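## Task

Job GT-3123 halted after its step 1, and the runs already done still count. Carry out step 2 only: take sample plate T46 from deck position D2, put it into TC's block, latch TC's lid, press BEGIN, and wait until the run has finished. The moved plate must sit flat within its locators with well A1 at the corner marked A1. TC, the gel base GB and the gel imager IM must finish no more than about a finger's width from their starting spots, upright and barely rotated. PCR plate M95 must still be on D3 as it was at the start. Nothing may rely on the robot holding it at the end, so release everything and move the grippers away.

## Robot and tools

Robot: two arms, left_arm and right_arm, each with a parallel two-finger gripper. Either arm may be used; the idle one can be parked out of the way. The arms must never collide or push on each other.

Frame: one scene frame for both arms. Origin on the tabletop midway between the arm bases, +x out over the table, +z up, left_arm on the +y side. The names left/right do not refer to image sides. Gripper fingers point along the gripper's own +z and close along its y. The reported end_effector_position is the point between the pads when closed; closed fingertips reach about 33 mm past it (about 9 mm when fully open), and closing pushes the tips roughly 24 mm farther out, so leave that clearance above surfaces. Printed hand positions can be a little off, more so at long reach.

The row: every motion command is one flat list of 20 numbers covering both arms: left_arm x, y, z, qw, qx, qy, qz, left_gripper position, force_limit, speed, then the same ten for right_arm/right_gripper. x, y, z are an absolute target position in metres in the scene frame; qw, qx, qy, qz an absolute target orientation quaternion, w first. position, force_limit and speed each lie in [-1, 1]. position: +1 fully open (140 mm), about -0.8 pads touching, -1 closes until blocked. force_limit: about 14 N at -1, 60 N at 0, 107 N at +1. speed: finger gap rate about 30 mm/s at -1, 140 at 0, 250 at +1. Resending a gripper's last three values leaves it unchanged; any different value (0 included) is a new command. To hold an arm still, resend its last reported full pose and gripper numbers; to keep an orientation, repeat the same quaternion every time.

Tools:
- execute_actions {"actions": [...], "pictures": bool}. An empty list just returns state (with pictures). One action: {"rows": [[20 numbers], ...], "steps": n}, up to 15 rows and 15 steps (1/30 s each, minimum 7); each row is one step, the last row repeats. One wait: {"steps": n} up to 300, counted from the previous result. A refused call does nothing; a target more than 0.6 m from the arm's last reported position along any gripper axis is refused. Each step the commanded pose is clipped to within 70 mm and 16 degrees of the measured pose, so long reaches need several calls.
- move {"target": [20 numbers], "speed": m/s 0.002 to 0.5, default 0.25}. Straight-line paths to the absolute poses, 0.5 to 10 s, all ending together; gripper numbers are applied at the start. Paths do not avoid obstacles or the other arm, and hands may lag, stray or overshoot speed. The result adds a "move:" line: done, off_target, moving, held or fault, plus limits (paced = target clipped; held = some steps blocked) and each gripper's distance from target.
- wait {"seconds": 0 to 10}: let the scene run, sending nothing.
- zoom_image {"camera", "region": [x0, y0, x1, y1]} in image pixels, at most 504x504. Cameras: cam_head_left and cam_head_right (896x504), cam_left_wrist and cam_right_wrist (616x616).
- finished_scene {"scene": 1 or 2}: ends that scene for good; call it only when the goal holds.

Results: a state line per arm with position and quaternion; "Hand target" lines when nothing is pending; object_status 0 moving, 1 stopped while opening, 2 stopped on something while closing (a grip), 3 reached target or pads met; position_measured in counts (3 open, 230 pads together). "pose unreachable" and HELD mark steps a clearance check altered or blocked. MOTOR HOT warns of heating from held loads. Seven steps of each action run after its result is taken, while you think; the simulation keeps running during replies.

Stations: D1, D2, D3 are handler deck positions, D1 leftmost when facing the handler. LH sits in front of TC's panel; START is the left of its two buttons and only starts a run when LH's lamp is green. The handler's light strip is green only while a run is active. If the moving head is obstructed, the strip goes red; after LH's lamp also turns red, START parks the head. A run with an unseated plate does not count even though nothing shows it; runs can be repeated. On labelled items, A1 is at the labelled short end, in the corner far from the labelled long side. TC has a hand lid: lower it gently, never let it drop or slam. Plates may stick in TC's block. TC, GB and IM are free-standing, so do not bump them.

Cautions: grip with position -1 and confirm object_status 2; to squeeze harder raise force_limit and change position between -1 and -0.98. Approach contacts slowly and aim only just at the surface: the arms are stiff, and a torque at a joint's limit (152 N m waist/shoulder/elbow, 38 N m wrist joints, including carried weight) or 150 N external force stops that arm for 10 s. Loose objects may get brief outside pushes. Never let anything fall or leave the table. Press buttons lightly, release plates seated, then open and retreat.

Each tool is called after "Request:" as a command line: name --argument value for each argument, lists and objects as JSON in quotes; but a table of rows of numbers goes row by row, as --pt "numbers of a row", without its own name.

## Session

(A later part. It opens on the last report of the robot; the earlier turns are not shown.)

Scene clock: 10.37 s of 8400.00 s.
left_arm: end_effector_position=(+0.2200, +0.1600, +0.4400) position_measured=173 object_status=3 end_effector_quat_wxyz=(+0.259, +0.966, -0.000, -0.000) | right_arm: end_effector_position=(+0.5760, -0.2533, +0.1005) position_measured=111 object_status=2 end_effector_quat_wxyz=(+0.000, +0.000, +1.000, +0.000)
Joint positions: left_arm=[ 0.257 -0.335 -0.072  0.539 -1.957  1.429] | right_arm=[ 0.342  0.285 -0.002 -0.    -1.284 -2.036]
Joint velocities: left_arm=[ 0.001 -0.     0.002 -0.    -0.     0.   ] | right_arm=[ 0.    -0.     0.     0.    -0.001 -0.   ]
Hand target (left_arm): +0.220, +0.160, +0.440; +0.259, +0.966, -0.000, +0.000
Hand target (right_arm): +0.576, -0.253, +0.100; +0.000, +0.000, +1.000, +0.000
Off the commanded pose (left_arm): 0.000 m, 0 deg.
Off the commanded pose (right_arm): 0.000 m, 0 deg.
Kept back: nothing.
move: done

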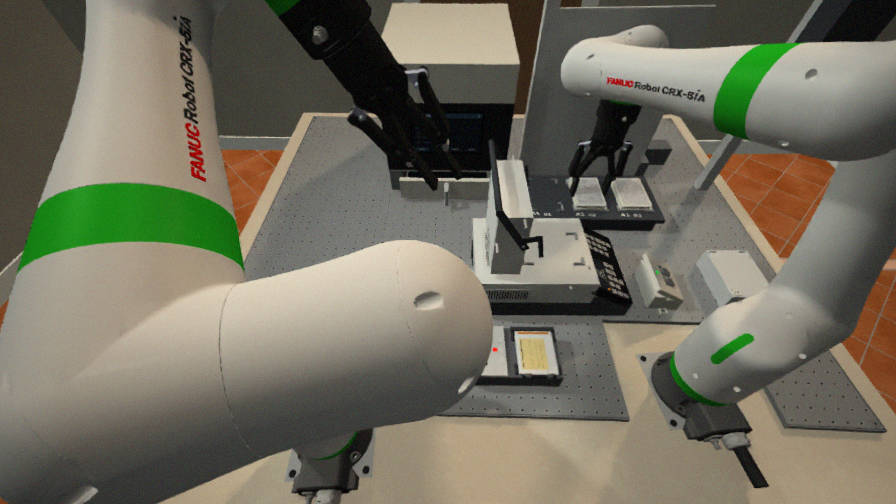

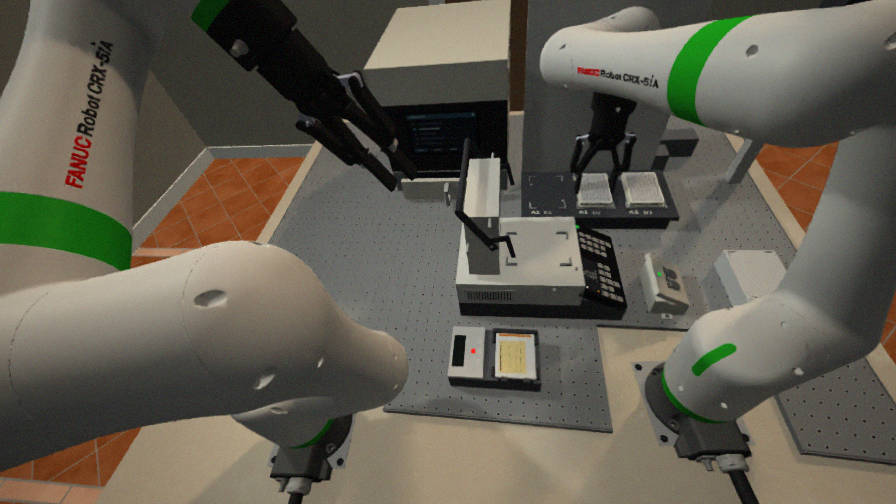

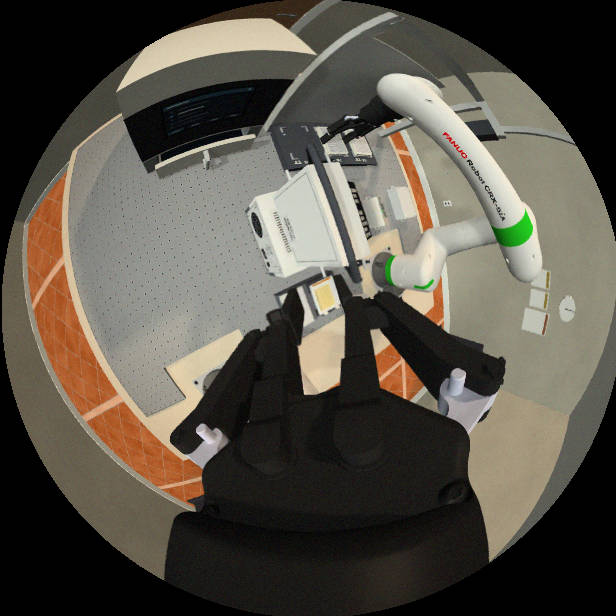

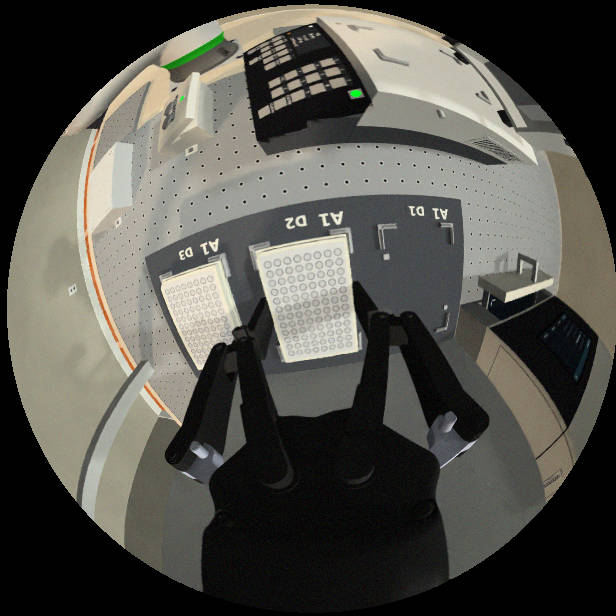

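Request:
move --target '[0.22,0.16,0.44,0.259,0.966,0,0,-0.35,-0.3,0,0.576,-0.2533,0.12,0,0,1,0,-1,0.3,-0.8]' --speed 0.03

Request:
move --target '[0.22,0.16,0.44,0.259,0.966,0,0,-0.35,-0.3,0,0.53,-0.25,0.24,0,0,1,0,-1,0.3,-0.8]' --speed 0.15

Request:
zoom_image --camera "cam_head_right" --region '[540, 90, 700, 200]'

Scene clock: 11.73 s of 8400.00 s.
left_arm: end_effector_position=(+0.2200, +0.1600, +0.4400) position_measured=173 object_status=3 end_effector_quat_wxyz=(+0.259, +0.966, -0.000, +0.000) | right_arm: end_effector_position=(+0.5761, -0.2533, +0.1199) position_measured=112 object_status=2 end_effector_quat_wxyz=(-0.000, -0.000, +1.000, +0.000)
Joint positions: left_arm=[ 0.257 -0.335 -0.072  0.539 -1.957  1.429] | right_arm=[ 0.342  0.272  0.03  -0.    -1.328 -2.035]
Joint velocities: left_arm=[-0.002 -0.     0.    -0.     0.     0.   ] | right_arm=[ 0.    -0.     0.002  0.    -0.002  0.   ]
Hand target (left_arm): +0.220, +0.160, +0.440; +0.259, +0.966, -0.000, -0.000
Hand target (right_arm): +0.576, -0.253, +0.120; -0.000, -0.000, +1.000, +0.000
Off the commanded pose (left_arm): 0.000 m, 0 deg.
Off the commanded pose (right_arm): 0.000 m, 0 deg.
Kept back: nothing.
move: done

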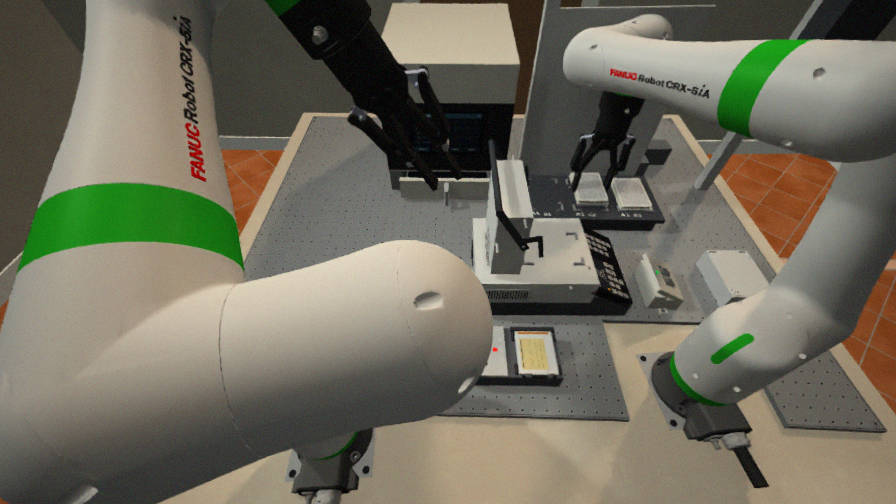

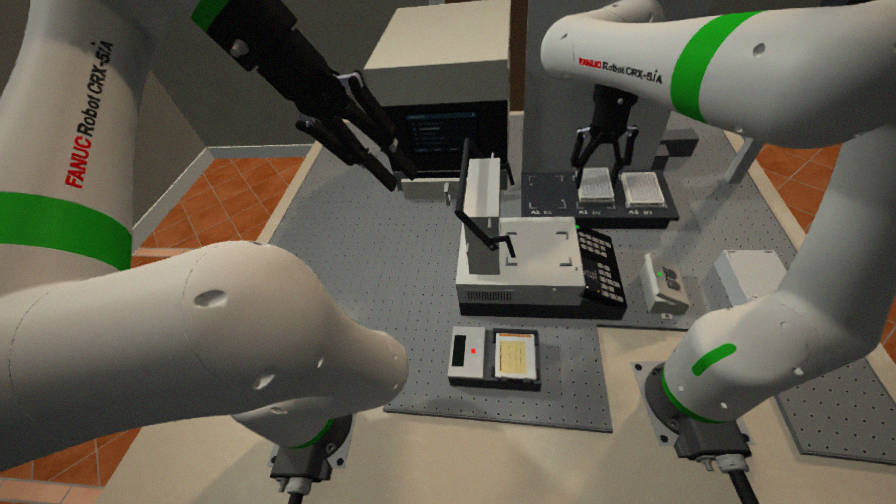

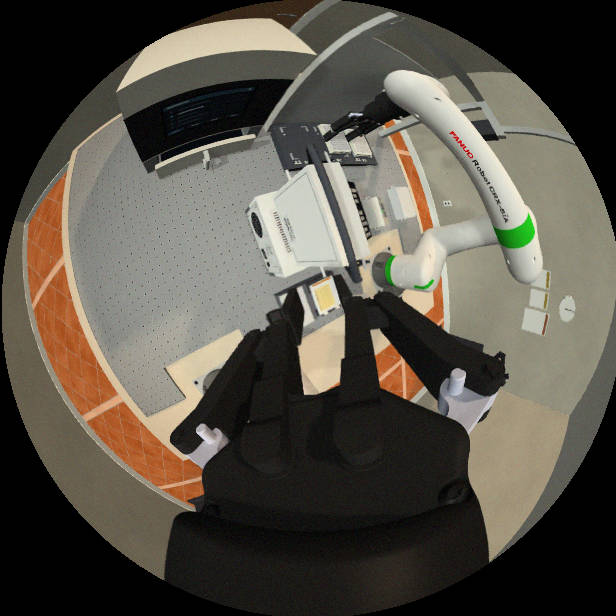

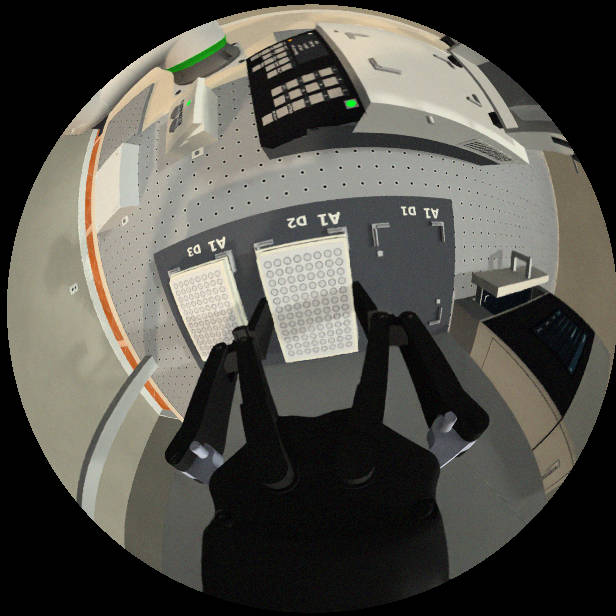

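Scene clock: 13.00 s of 8400.00 s.
left_arm: end_effector_position=(+0.2200, +0.1600, +0.4400) position_measured=173 object_status=3 end_effector_quat_wxyz=(+0.259, +0.966, +0.000, +0.000) | right_arm: end_effector_position=(+0.5305, -0.2497, +0.2401) position_measured=112 object_status=2 end_effector_quat_wxyz=(-0.000, -0.000, +1.000, -0.000)
Joint positions: left_arm=[ 0.257 -0.335 -0.072  0.539 -1.957  1.429] | right_arm=[ 0.391  0.129  0.141  0.    -1.583 -2.083]
Joint velocities: left_arm=[ 0.001 -0.     0.002  0.    -0.001  0.   ] | right_arm=[-0.001 -0.001  0.001  0.    -0.002 -0.   ]
Hand target (left_arm): +0.220, +0.160, +0.440; +0.259, +0.966, -0.000, -0.000
Hand target (right_arm): +0.531, -0.250, +0.240; -0.000, -0.000, +1.000, -0.000
Off the commanded pose (left_arm): 0.000 m, 0 deg.
Off the commanded pose (right_arm): 0.001 m, 0 deg.
Kept back: nothing.
move: done

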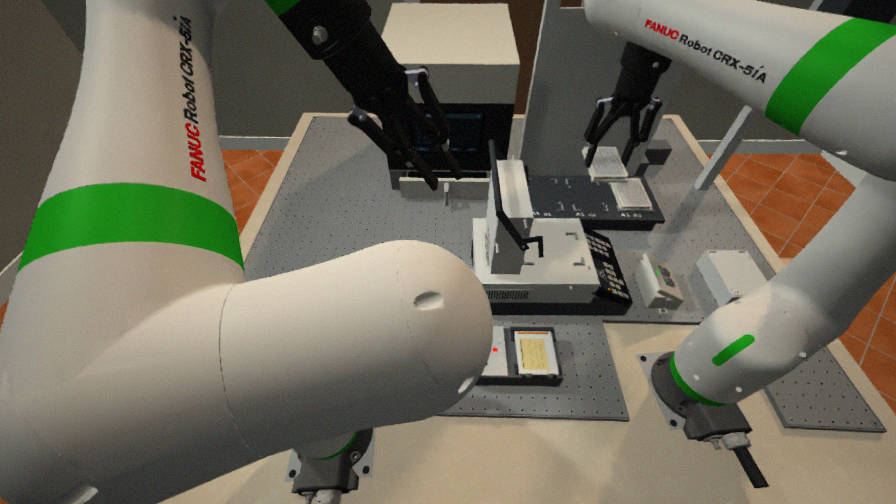

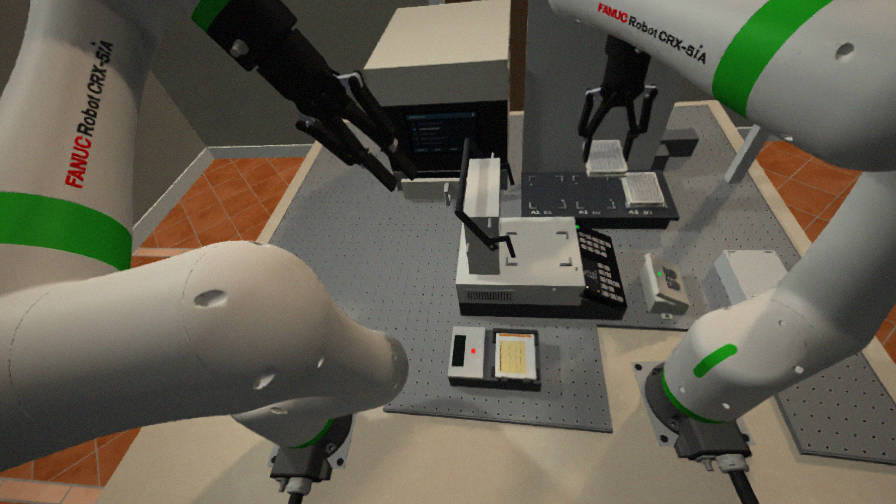

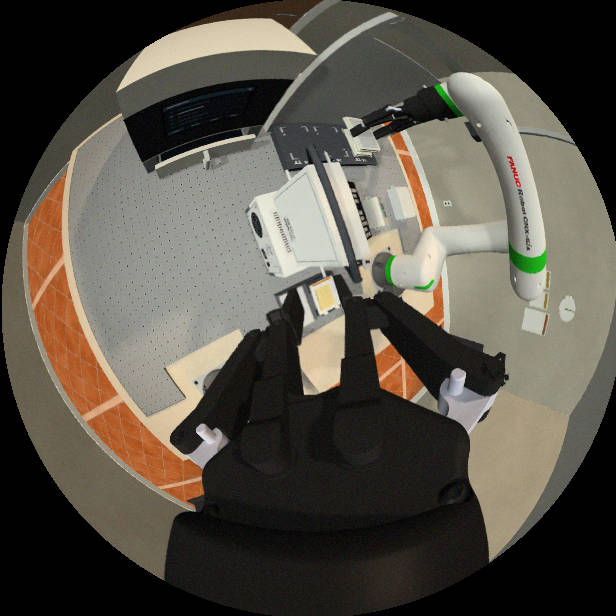

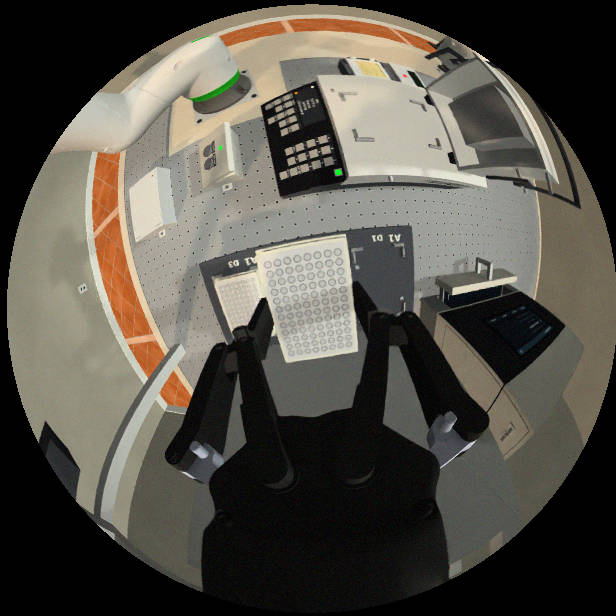

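Region (540, 90, 700, 200) of cam_head_right's 896x504 image, scaled by 3.150, with more detail than that image has; it fills the top 346 rows of this view, and the rest is white.

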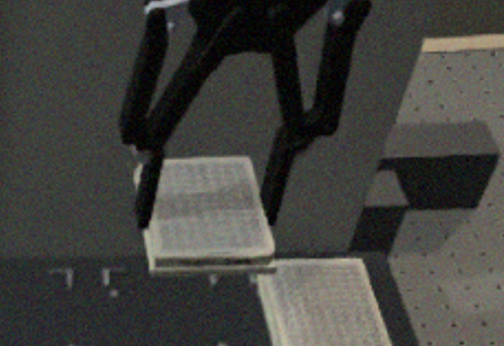

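Request:
move --target '[0.24,0.27,0.42,0.259,0.966,0,0,-0.35,-0.3,0,0.305,-0.19,0.235,0,0.7071,-0.7071,0,-1,0.3,-0.8]' --speed 0.3

Request:
move --target '[0.24,0.27,0.42,0.259,0.966,0,0,-0.35,-0.3,0,0.305,-0.105,0.215,0,0.7071,-0.7071,0,-1,0.3,-0.8]' --speed 0.08

Request:
zoom_image --camera "cam_right_wrist" --region '[210, 200, 420, 400]'

Scene clock: 16.47 s of 8400.00 s.
left_arm: end_effector_position=(+0.2398, +0.2699, +0.4200) position_measured=173 object_status=3 end_effector_quat_wxyz=(+0.259, +0.966, +0.000, -0.000) | right_arm: end_effector_position=(+0.3049, -0.1905, +0.2356) position_measured=112 object_status=2 end_effector_quat_wxyz=(-0.001, -0.707, +0.707, -0.001)
Joint positions: left_arm=[ 0.59  -0.28  -0.064  0.471 -2.073  1.091] | right_arm=[ 0.918 -0.348 -0.298  0.002 -1.623 -1.041]
Joint velocities: left_arm=[-0.    -0.     0.001  0.    -0.    -0.001] | right_arm=[ 0.001 -0.001 -0.001 -0.    -0.     0.001]
Hand target (left_arm): +0.240, +0.270, +0.420; +0.259, +0.966, +0.000, -0.000
Hand target (right_arm): +0.305, -0.190, +0.236; +0.001, +0.707, -0.707, +0.001
Off the commanded pose (left_arm): 0.000 m, 0 deg.
Off the commanded pose (right_arm): 0.001 m, 0 deg.
Kept back: nothing.
move: done

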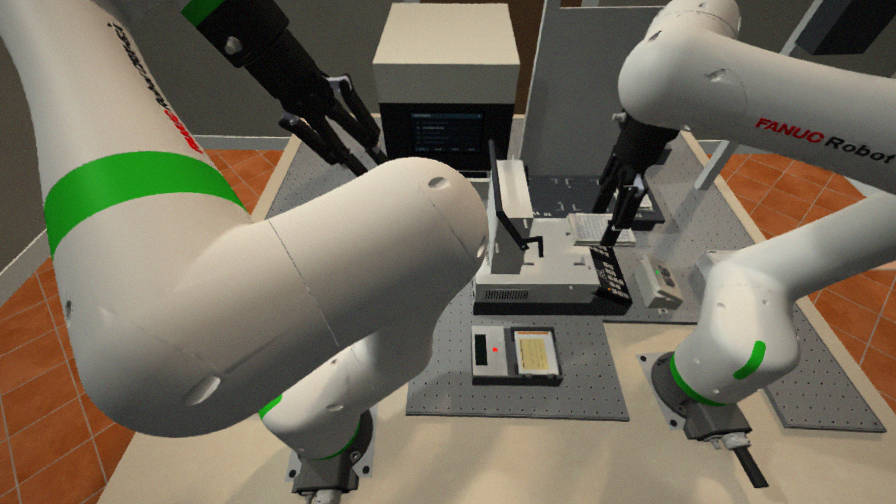

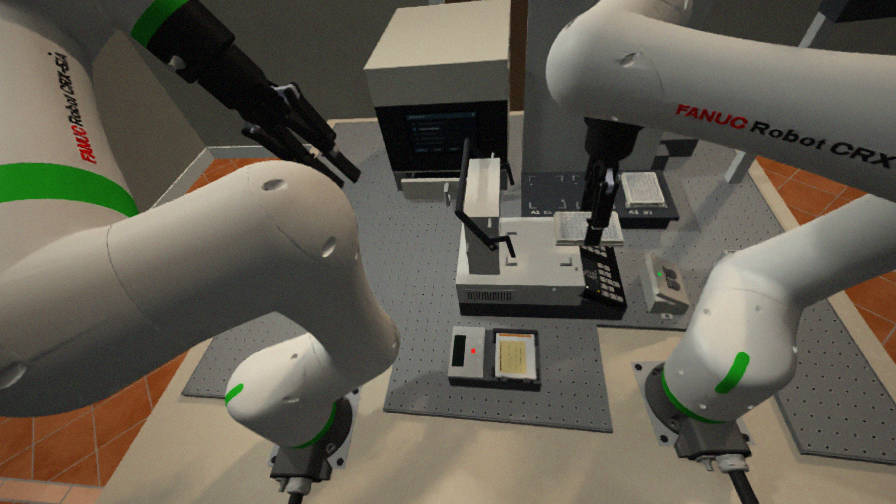

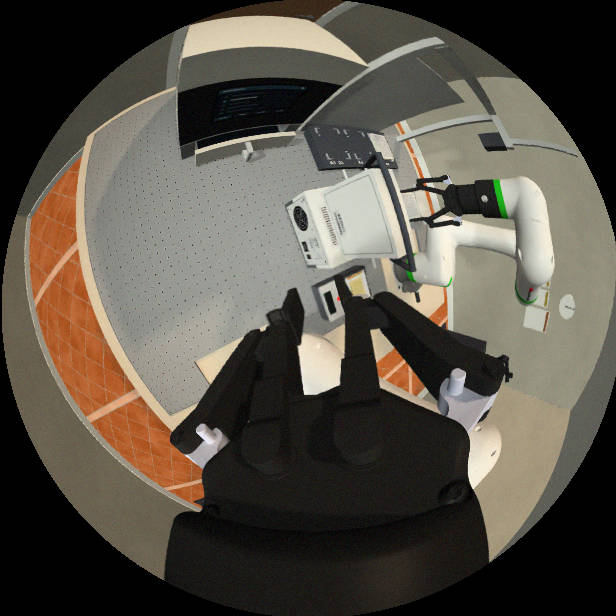

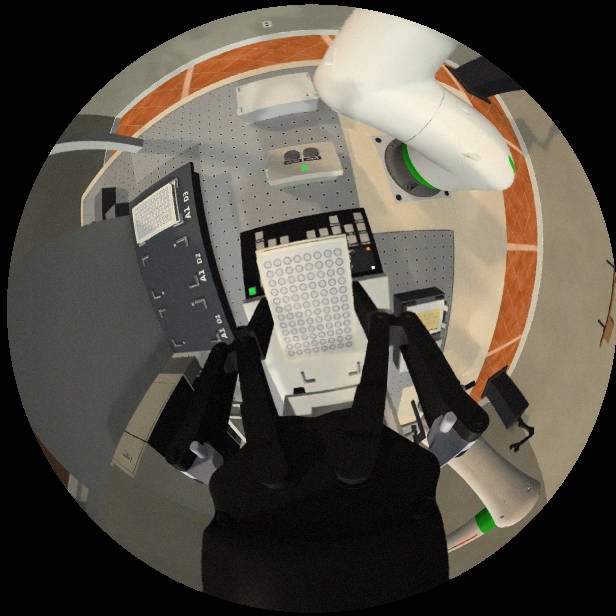

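Scene clock: 17.90 s of 8400.00 s.
left_arm: end_effector_position=(+0.2400, +0.2700, +0.4200) position_measured=173 object_status=3 end_effector_quat_wxyz=(+0.259, +0.966, +0.000, -0.000) | right_arm: end_effector_position=(+0.3050, -0.1053, +0.2148) position_measured=112 object_status=2 end_effector_quat_wxyz=(-0.000, -0.707, +0.707, -0.000)
Joint positions: left_arm=[ 0.59  -0.279 -0.064  0.471 -2.072  1.091] | right_arm=[ 1.037 -0.197 -0.234  0.001 -1.534 -1.16 ]
Joint velocities: left_arm=[-0.     0.     0.001 -0.    -0.    -0.   ] | right_arm=[ 0.     0.     0.001 -0.     0.001 -0.   ]
Hand target (left_arm): +0.240, +0.270, +0.420; +0.259, +0.966, -0.000, -0.000
Hand target (right_arm): +0.305, -0.105, +0.215; +0.000, +0.707, -0.707, +0.000
Off the commanded pose (left_arm): 0.000 m, 0 deg.
Off the commanded pose (right_arm): 0.000 m, 0 deg.
Kept back: nothing.
move: done

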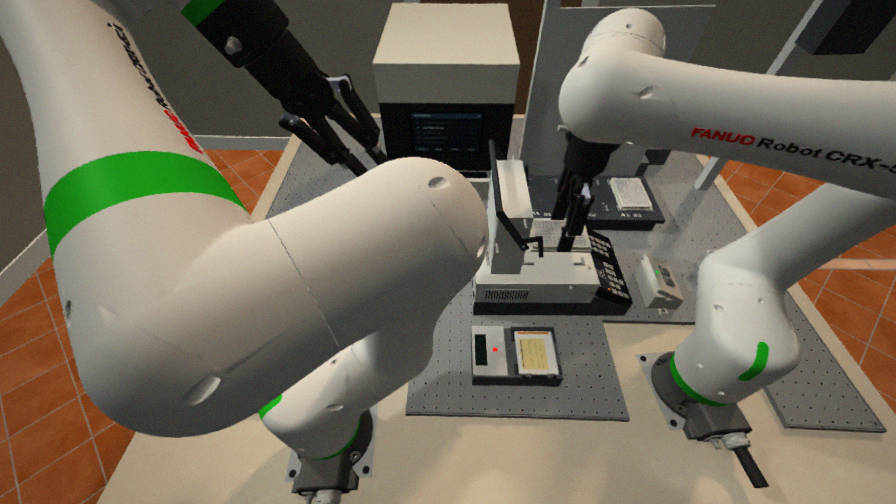

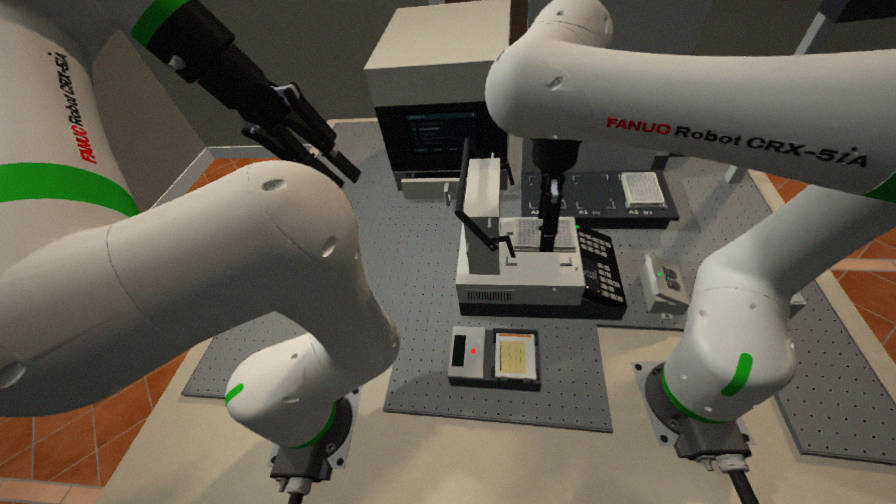

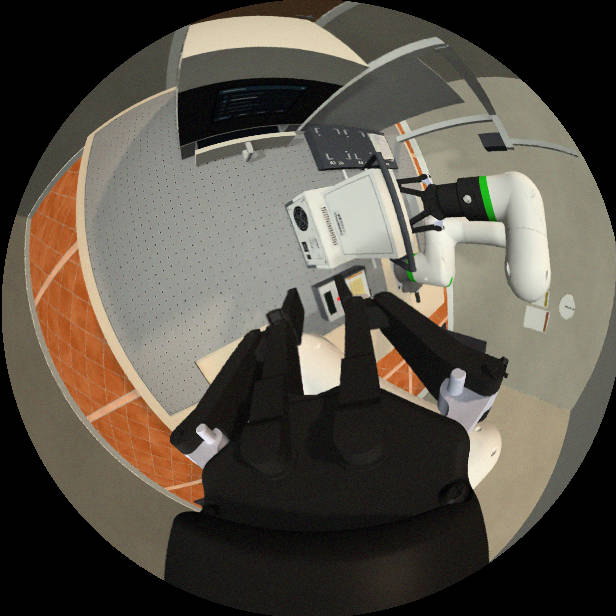

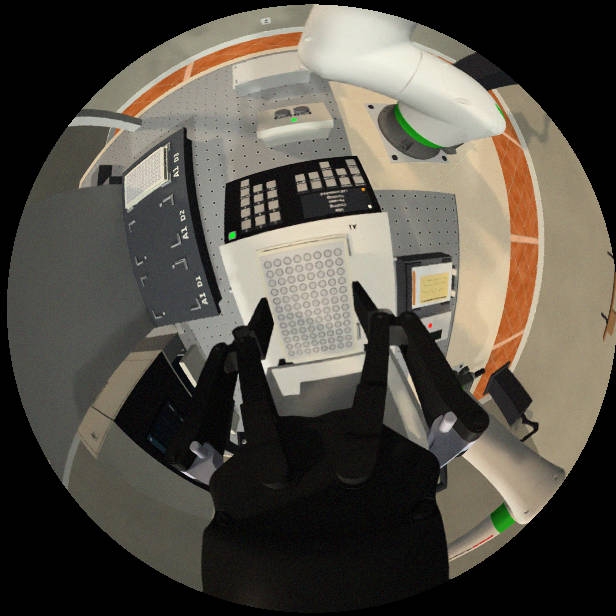

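Region (210, 200, 420, 400) of cam_right_wrist's 616x616 image, scaled by 2.400, with more detail than that image has; it fills the top 480 rows of this view, and the rest is white.

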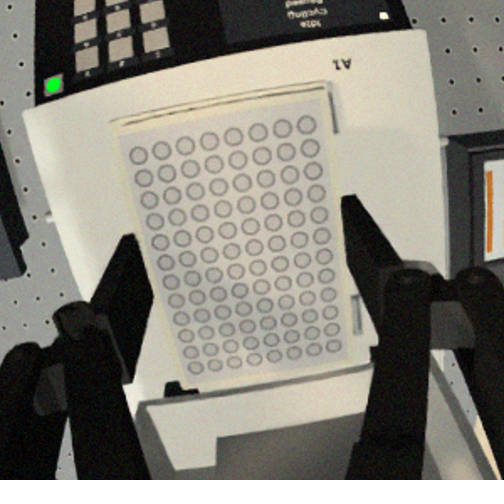

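Request:
move --target '[0.24,0.27,0.42,0.259,0.966,0,0,-0.35,-0.3,0,0.301,-0.096,0.197,0,0.7071,-0.7071,0,-1,0.3,-0.8]' --speed 0.03

Request:
zoom_image --camera "cam_right_wrist" --region '[210, 200, 420, 400]'

Scene clock: 19.10 s of 8400.00 s.
left_arm: end_effector_position=(+0.2400, +0.2700, +0.4200) position_measured=173 object_status=3 end_effector_quat_wxyz=(+0.259, +0.966, +0.000, +0.000) | right_arm: end_effector_position=(+0.3010, -0.0961, +0.1970) position_measured=112 object_status=2 end_effector_quat_wxyz=(-0.000, -0.707, +0.707, -0.000)
Joint positions: left_arm=[ 0.59  -0.279 -0.064  0.471 -2.072  1.091] | right_arm=[ 1.057 -0.184 -0.264  0.    -1.49  -1.18 ]
Joint velocities: left_arm=[-0.001 -0.     0.     0.    -0.001 -0.   ] | right_arm=[-0.001  0.001 -0.001  0.     0.002 -0.001]
Hand target (left_arm): +0.240, +0.270, +0.420; +0.259, +0.966, -0.000, +0.000
Hand target (right_arm): +0.301, -0.096, +0.197; +0.000, +0.707, -0.707, +0.000
Off the commanded pose (left_arm): 0.000 m, 0 deg.
Off the commanded pose (right_arm): 0.000 m, 0 deg.
Kept back: nothing.
move: done

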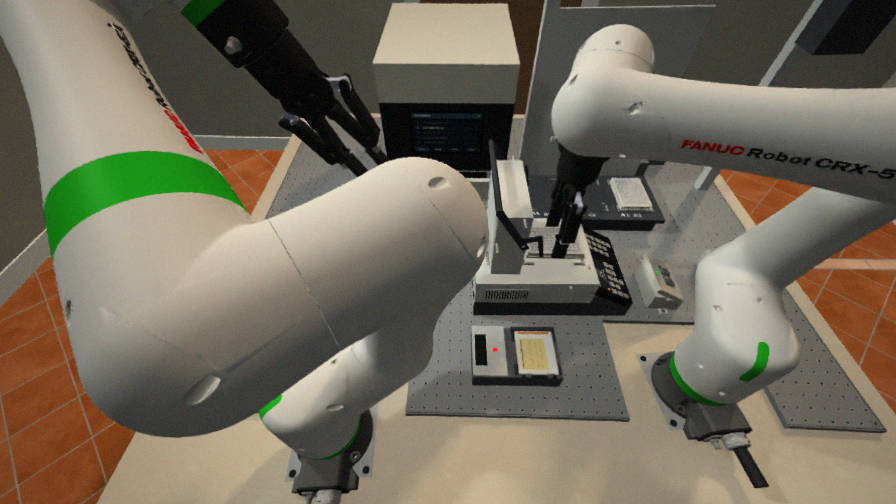

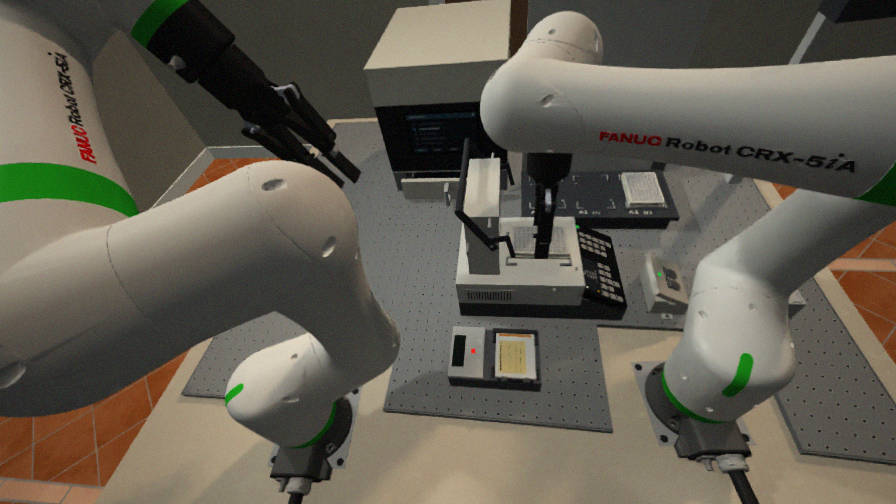

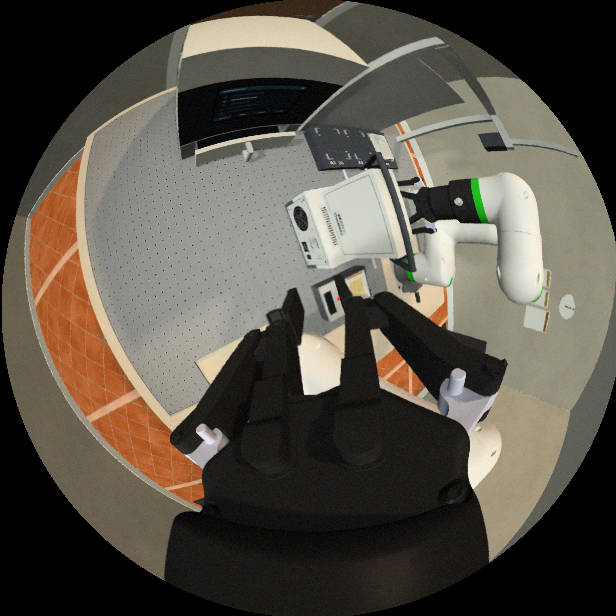

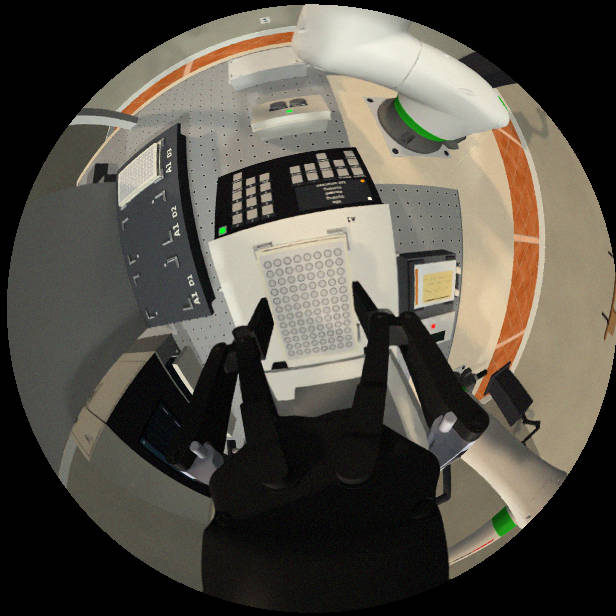

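Region (210, 200, 420, 400) of cam_right_wrist's 616x616 image, scaled by 2.400, with more detail than that image has; it fills the top 480 rows of this view, and the rest is white.

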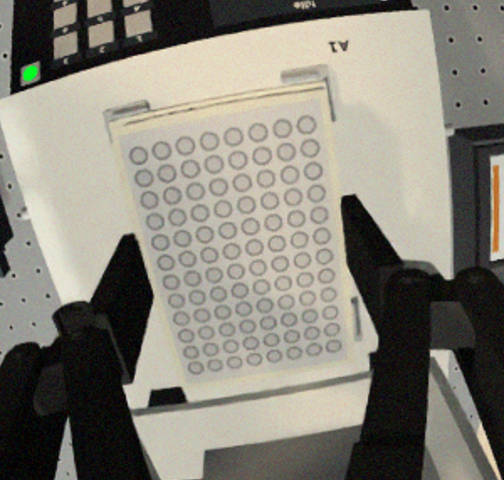

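Request:
move --target '[0.24,0.27,0.42,0.259,0.966,0,0,-0.35,-0.3,0,0.2995,-0.095,0.189,0,0.7149,-0.6993,0,-1,0.3,-0.8]' --speed 0.015

Request:
zoom_image --camera "cam_right_wrist" --region '[210, 200, 420, 400]'

Scene clock: 20.50 s of 8400.00 s.
left_arm: end_effector_position=(+0.2400, +0.2700, +0.4200) position_measured=173 object_status=3 end_effector_quat_wxyz=(+0.259, +0.966, -0.000, +0.000) | right_arm: end_effector_position=(+0.2995, -0.0951, +0.1890) position_measured=112 object_status=2 end_effector_quat_wxyz=(+0.000, -0.715, +0.699, -0.000)
Joint positions: left_arm=[ 0.59  -0.279 -0.064  0.471 -2.072  1.091] | right_arm=[ 1.062 -0.183 -0.282  0.    -1.472 -1.163]
Joint velocities: left_arm=[ 0.001 -0.     0.001  0.     0.     0.   ] | right_arm=[-0.    -0.    -0.001 -0.     0.001  0.001]
Hand target (left_arm): +0.240, +0.270, +0.420; +0.259, +0.966, -0.000, +0.000
Hand target (right_arm): +0.299, -0.095, +0.189; +0.000, +0.715, -0.699, +0.000
Off the commanded pose (left_arm): 0.000 m, 0 deg.
Off the commanded pose (right_arm): 0.000 m, 0 deg.
Kept back: nothing.
move: done

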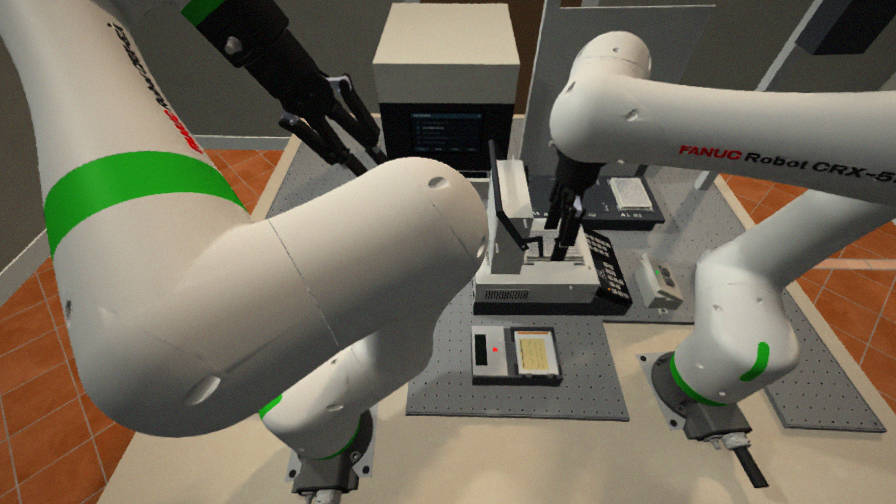

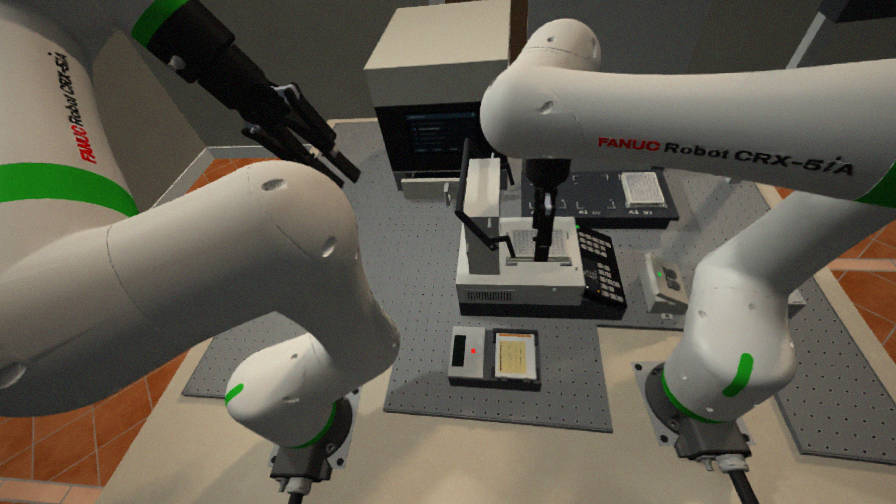

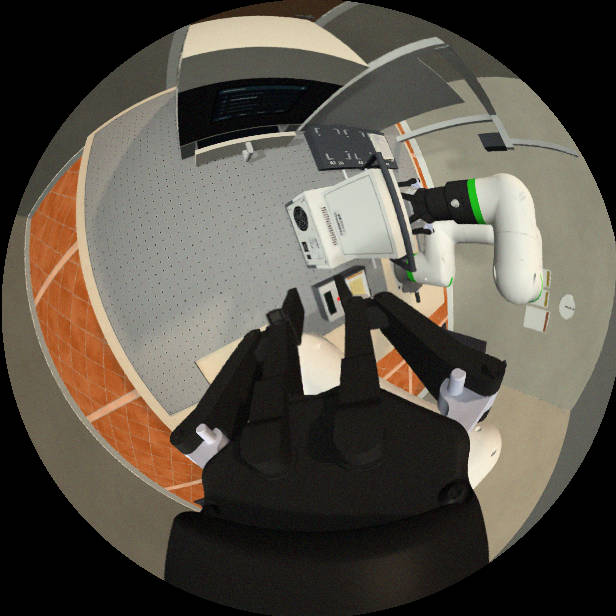

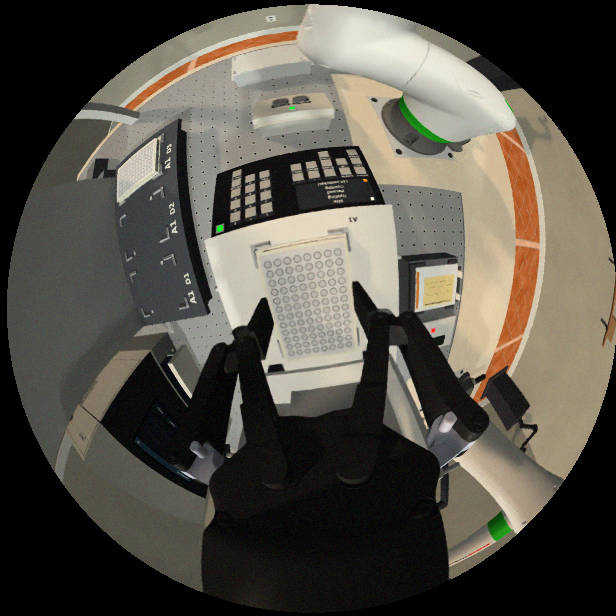

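Region (210, 200, 420, 400) of cam_right_wrist's 616x616 image, scaled by 2.400, with more detail than that image has; it fills the top 480 rows of this view, and the rest is white.

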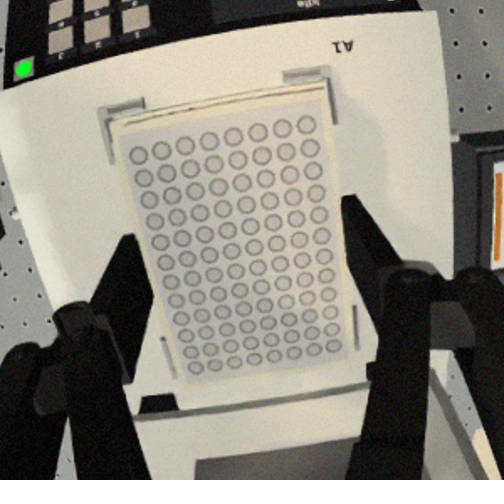

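Request:
move --target '[0.24,0.27,0.42,0.259,0.966,0,0,-0.35,-0.3,0,0.3006,-0.0953,0.184,0,0.7138,-0.7004,0,-1,0.3,-0.8]' --speed 0.008

Request:
zoom_image --camera "cam_right_wrist" --region '[210, 200, 420, 400]'

Scene clock: 21.63 s of 8400.00 s.
left_arm: end_effector_position=(+0.2400, +0.2700, +0.4200) position_measured=173 object_status=3 end_effector_quat_wxyz=(+0.259, +0.966, +0.000, +0.000) | right_arm: end_effector_position=(+0.3006, -0.0953, +0.1840) position_measured=112 object_status=2 end_effector_quat_wxyz=(+0.000, -0.714, +0.700, +0.000)
Joint positions: left_arm=[ 0.59  -0.279 -0.064  0.471 -2.072  1.091] | right_arm=[ 1.059 -0.18  -0.291 -0.    -1.459 -1.163]
Joint velocities: left_arm=[-0.001 -0.    -0.     0.001 -0.     0.   ] | right_arm=[-0.001  0.    -0.001 -0.001  0.001  0.   ]
Hand target (left_arm): +0.240, +0.270, +0.420; +0.259, +0.966, -0.000, +0.000
Hand target (right_arm): +0.301, -0.095, +0.184; -0.000, +0.714, -0.700, -0.000
Off the commanded pose (left_arm): 0.000 m, 0 deg.
Off the commanded pose (right_arm): 0.000 m, 0 deg.
Kept back: nothing.
move: done

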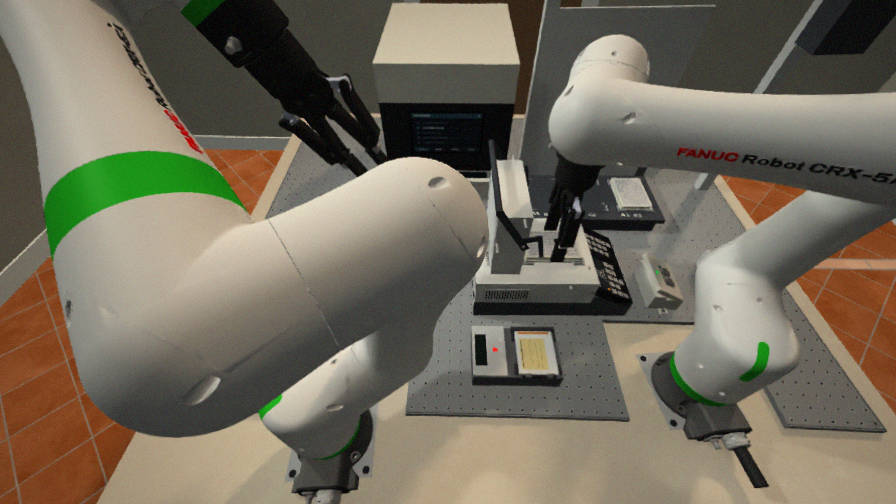

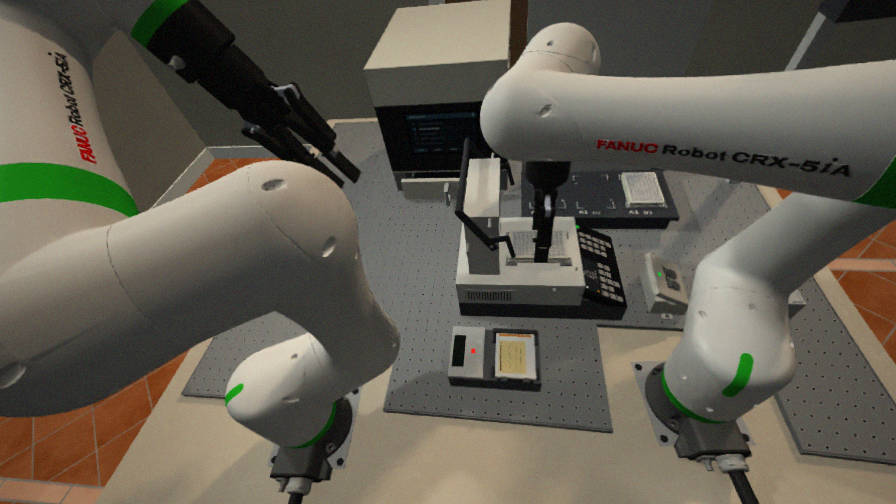

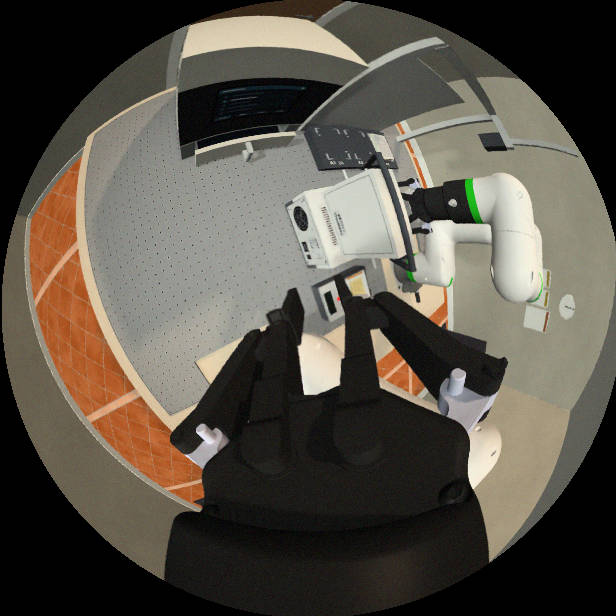

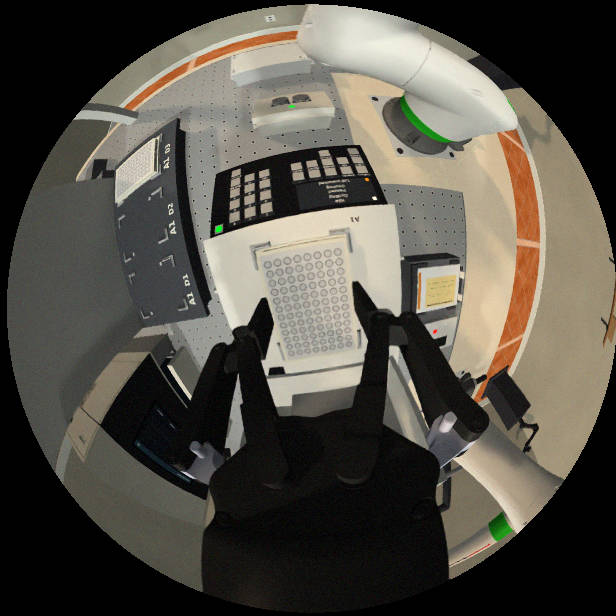

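Region (210, 200, 420, 400) of cam_right_wrist's 616x616 image, scaled by 2.400, with more detail than that image has; it fills the top 480 rows of this view, and the rest is white.

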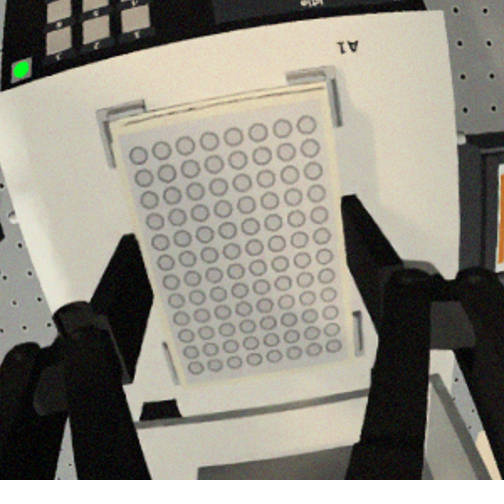

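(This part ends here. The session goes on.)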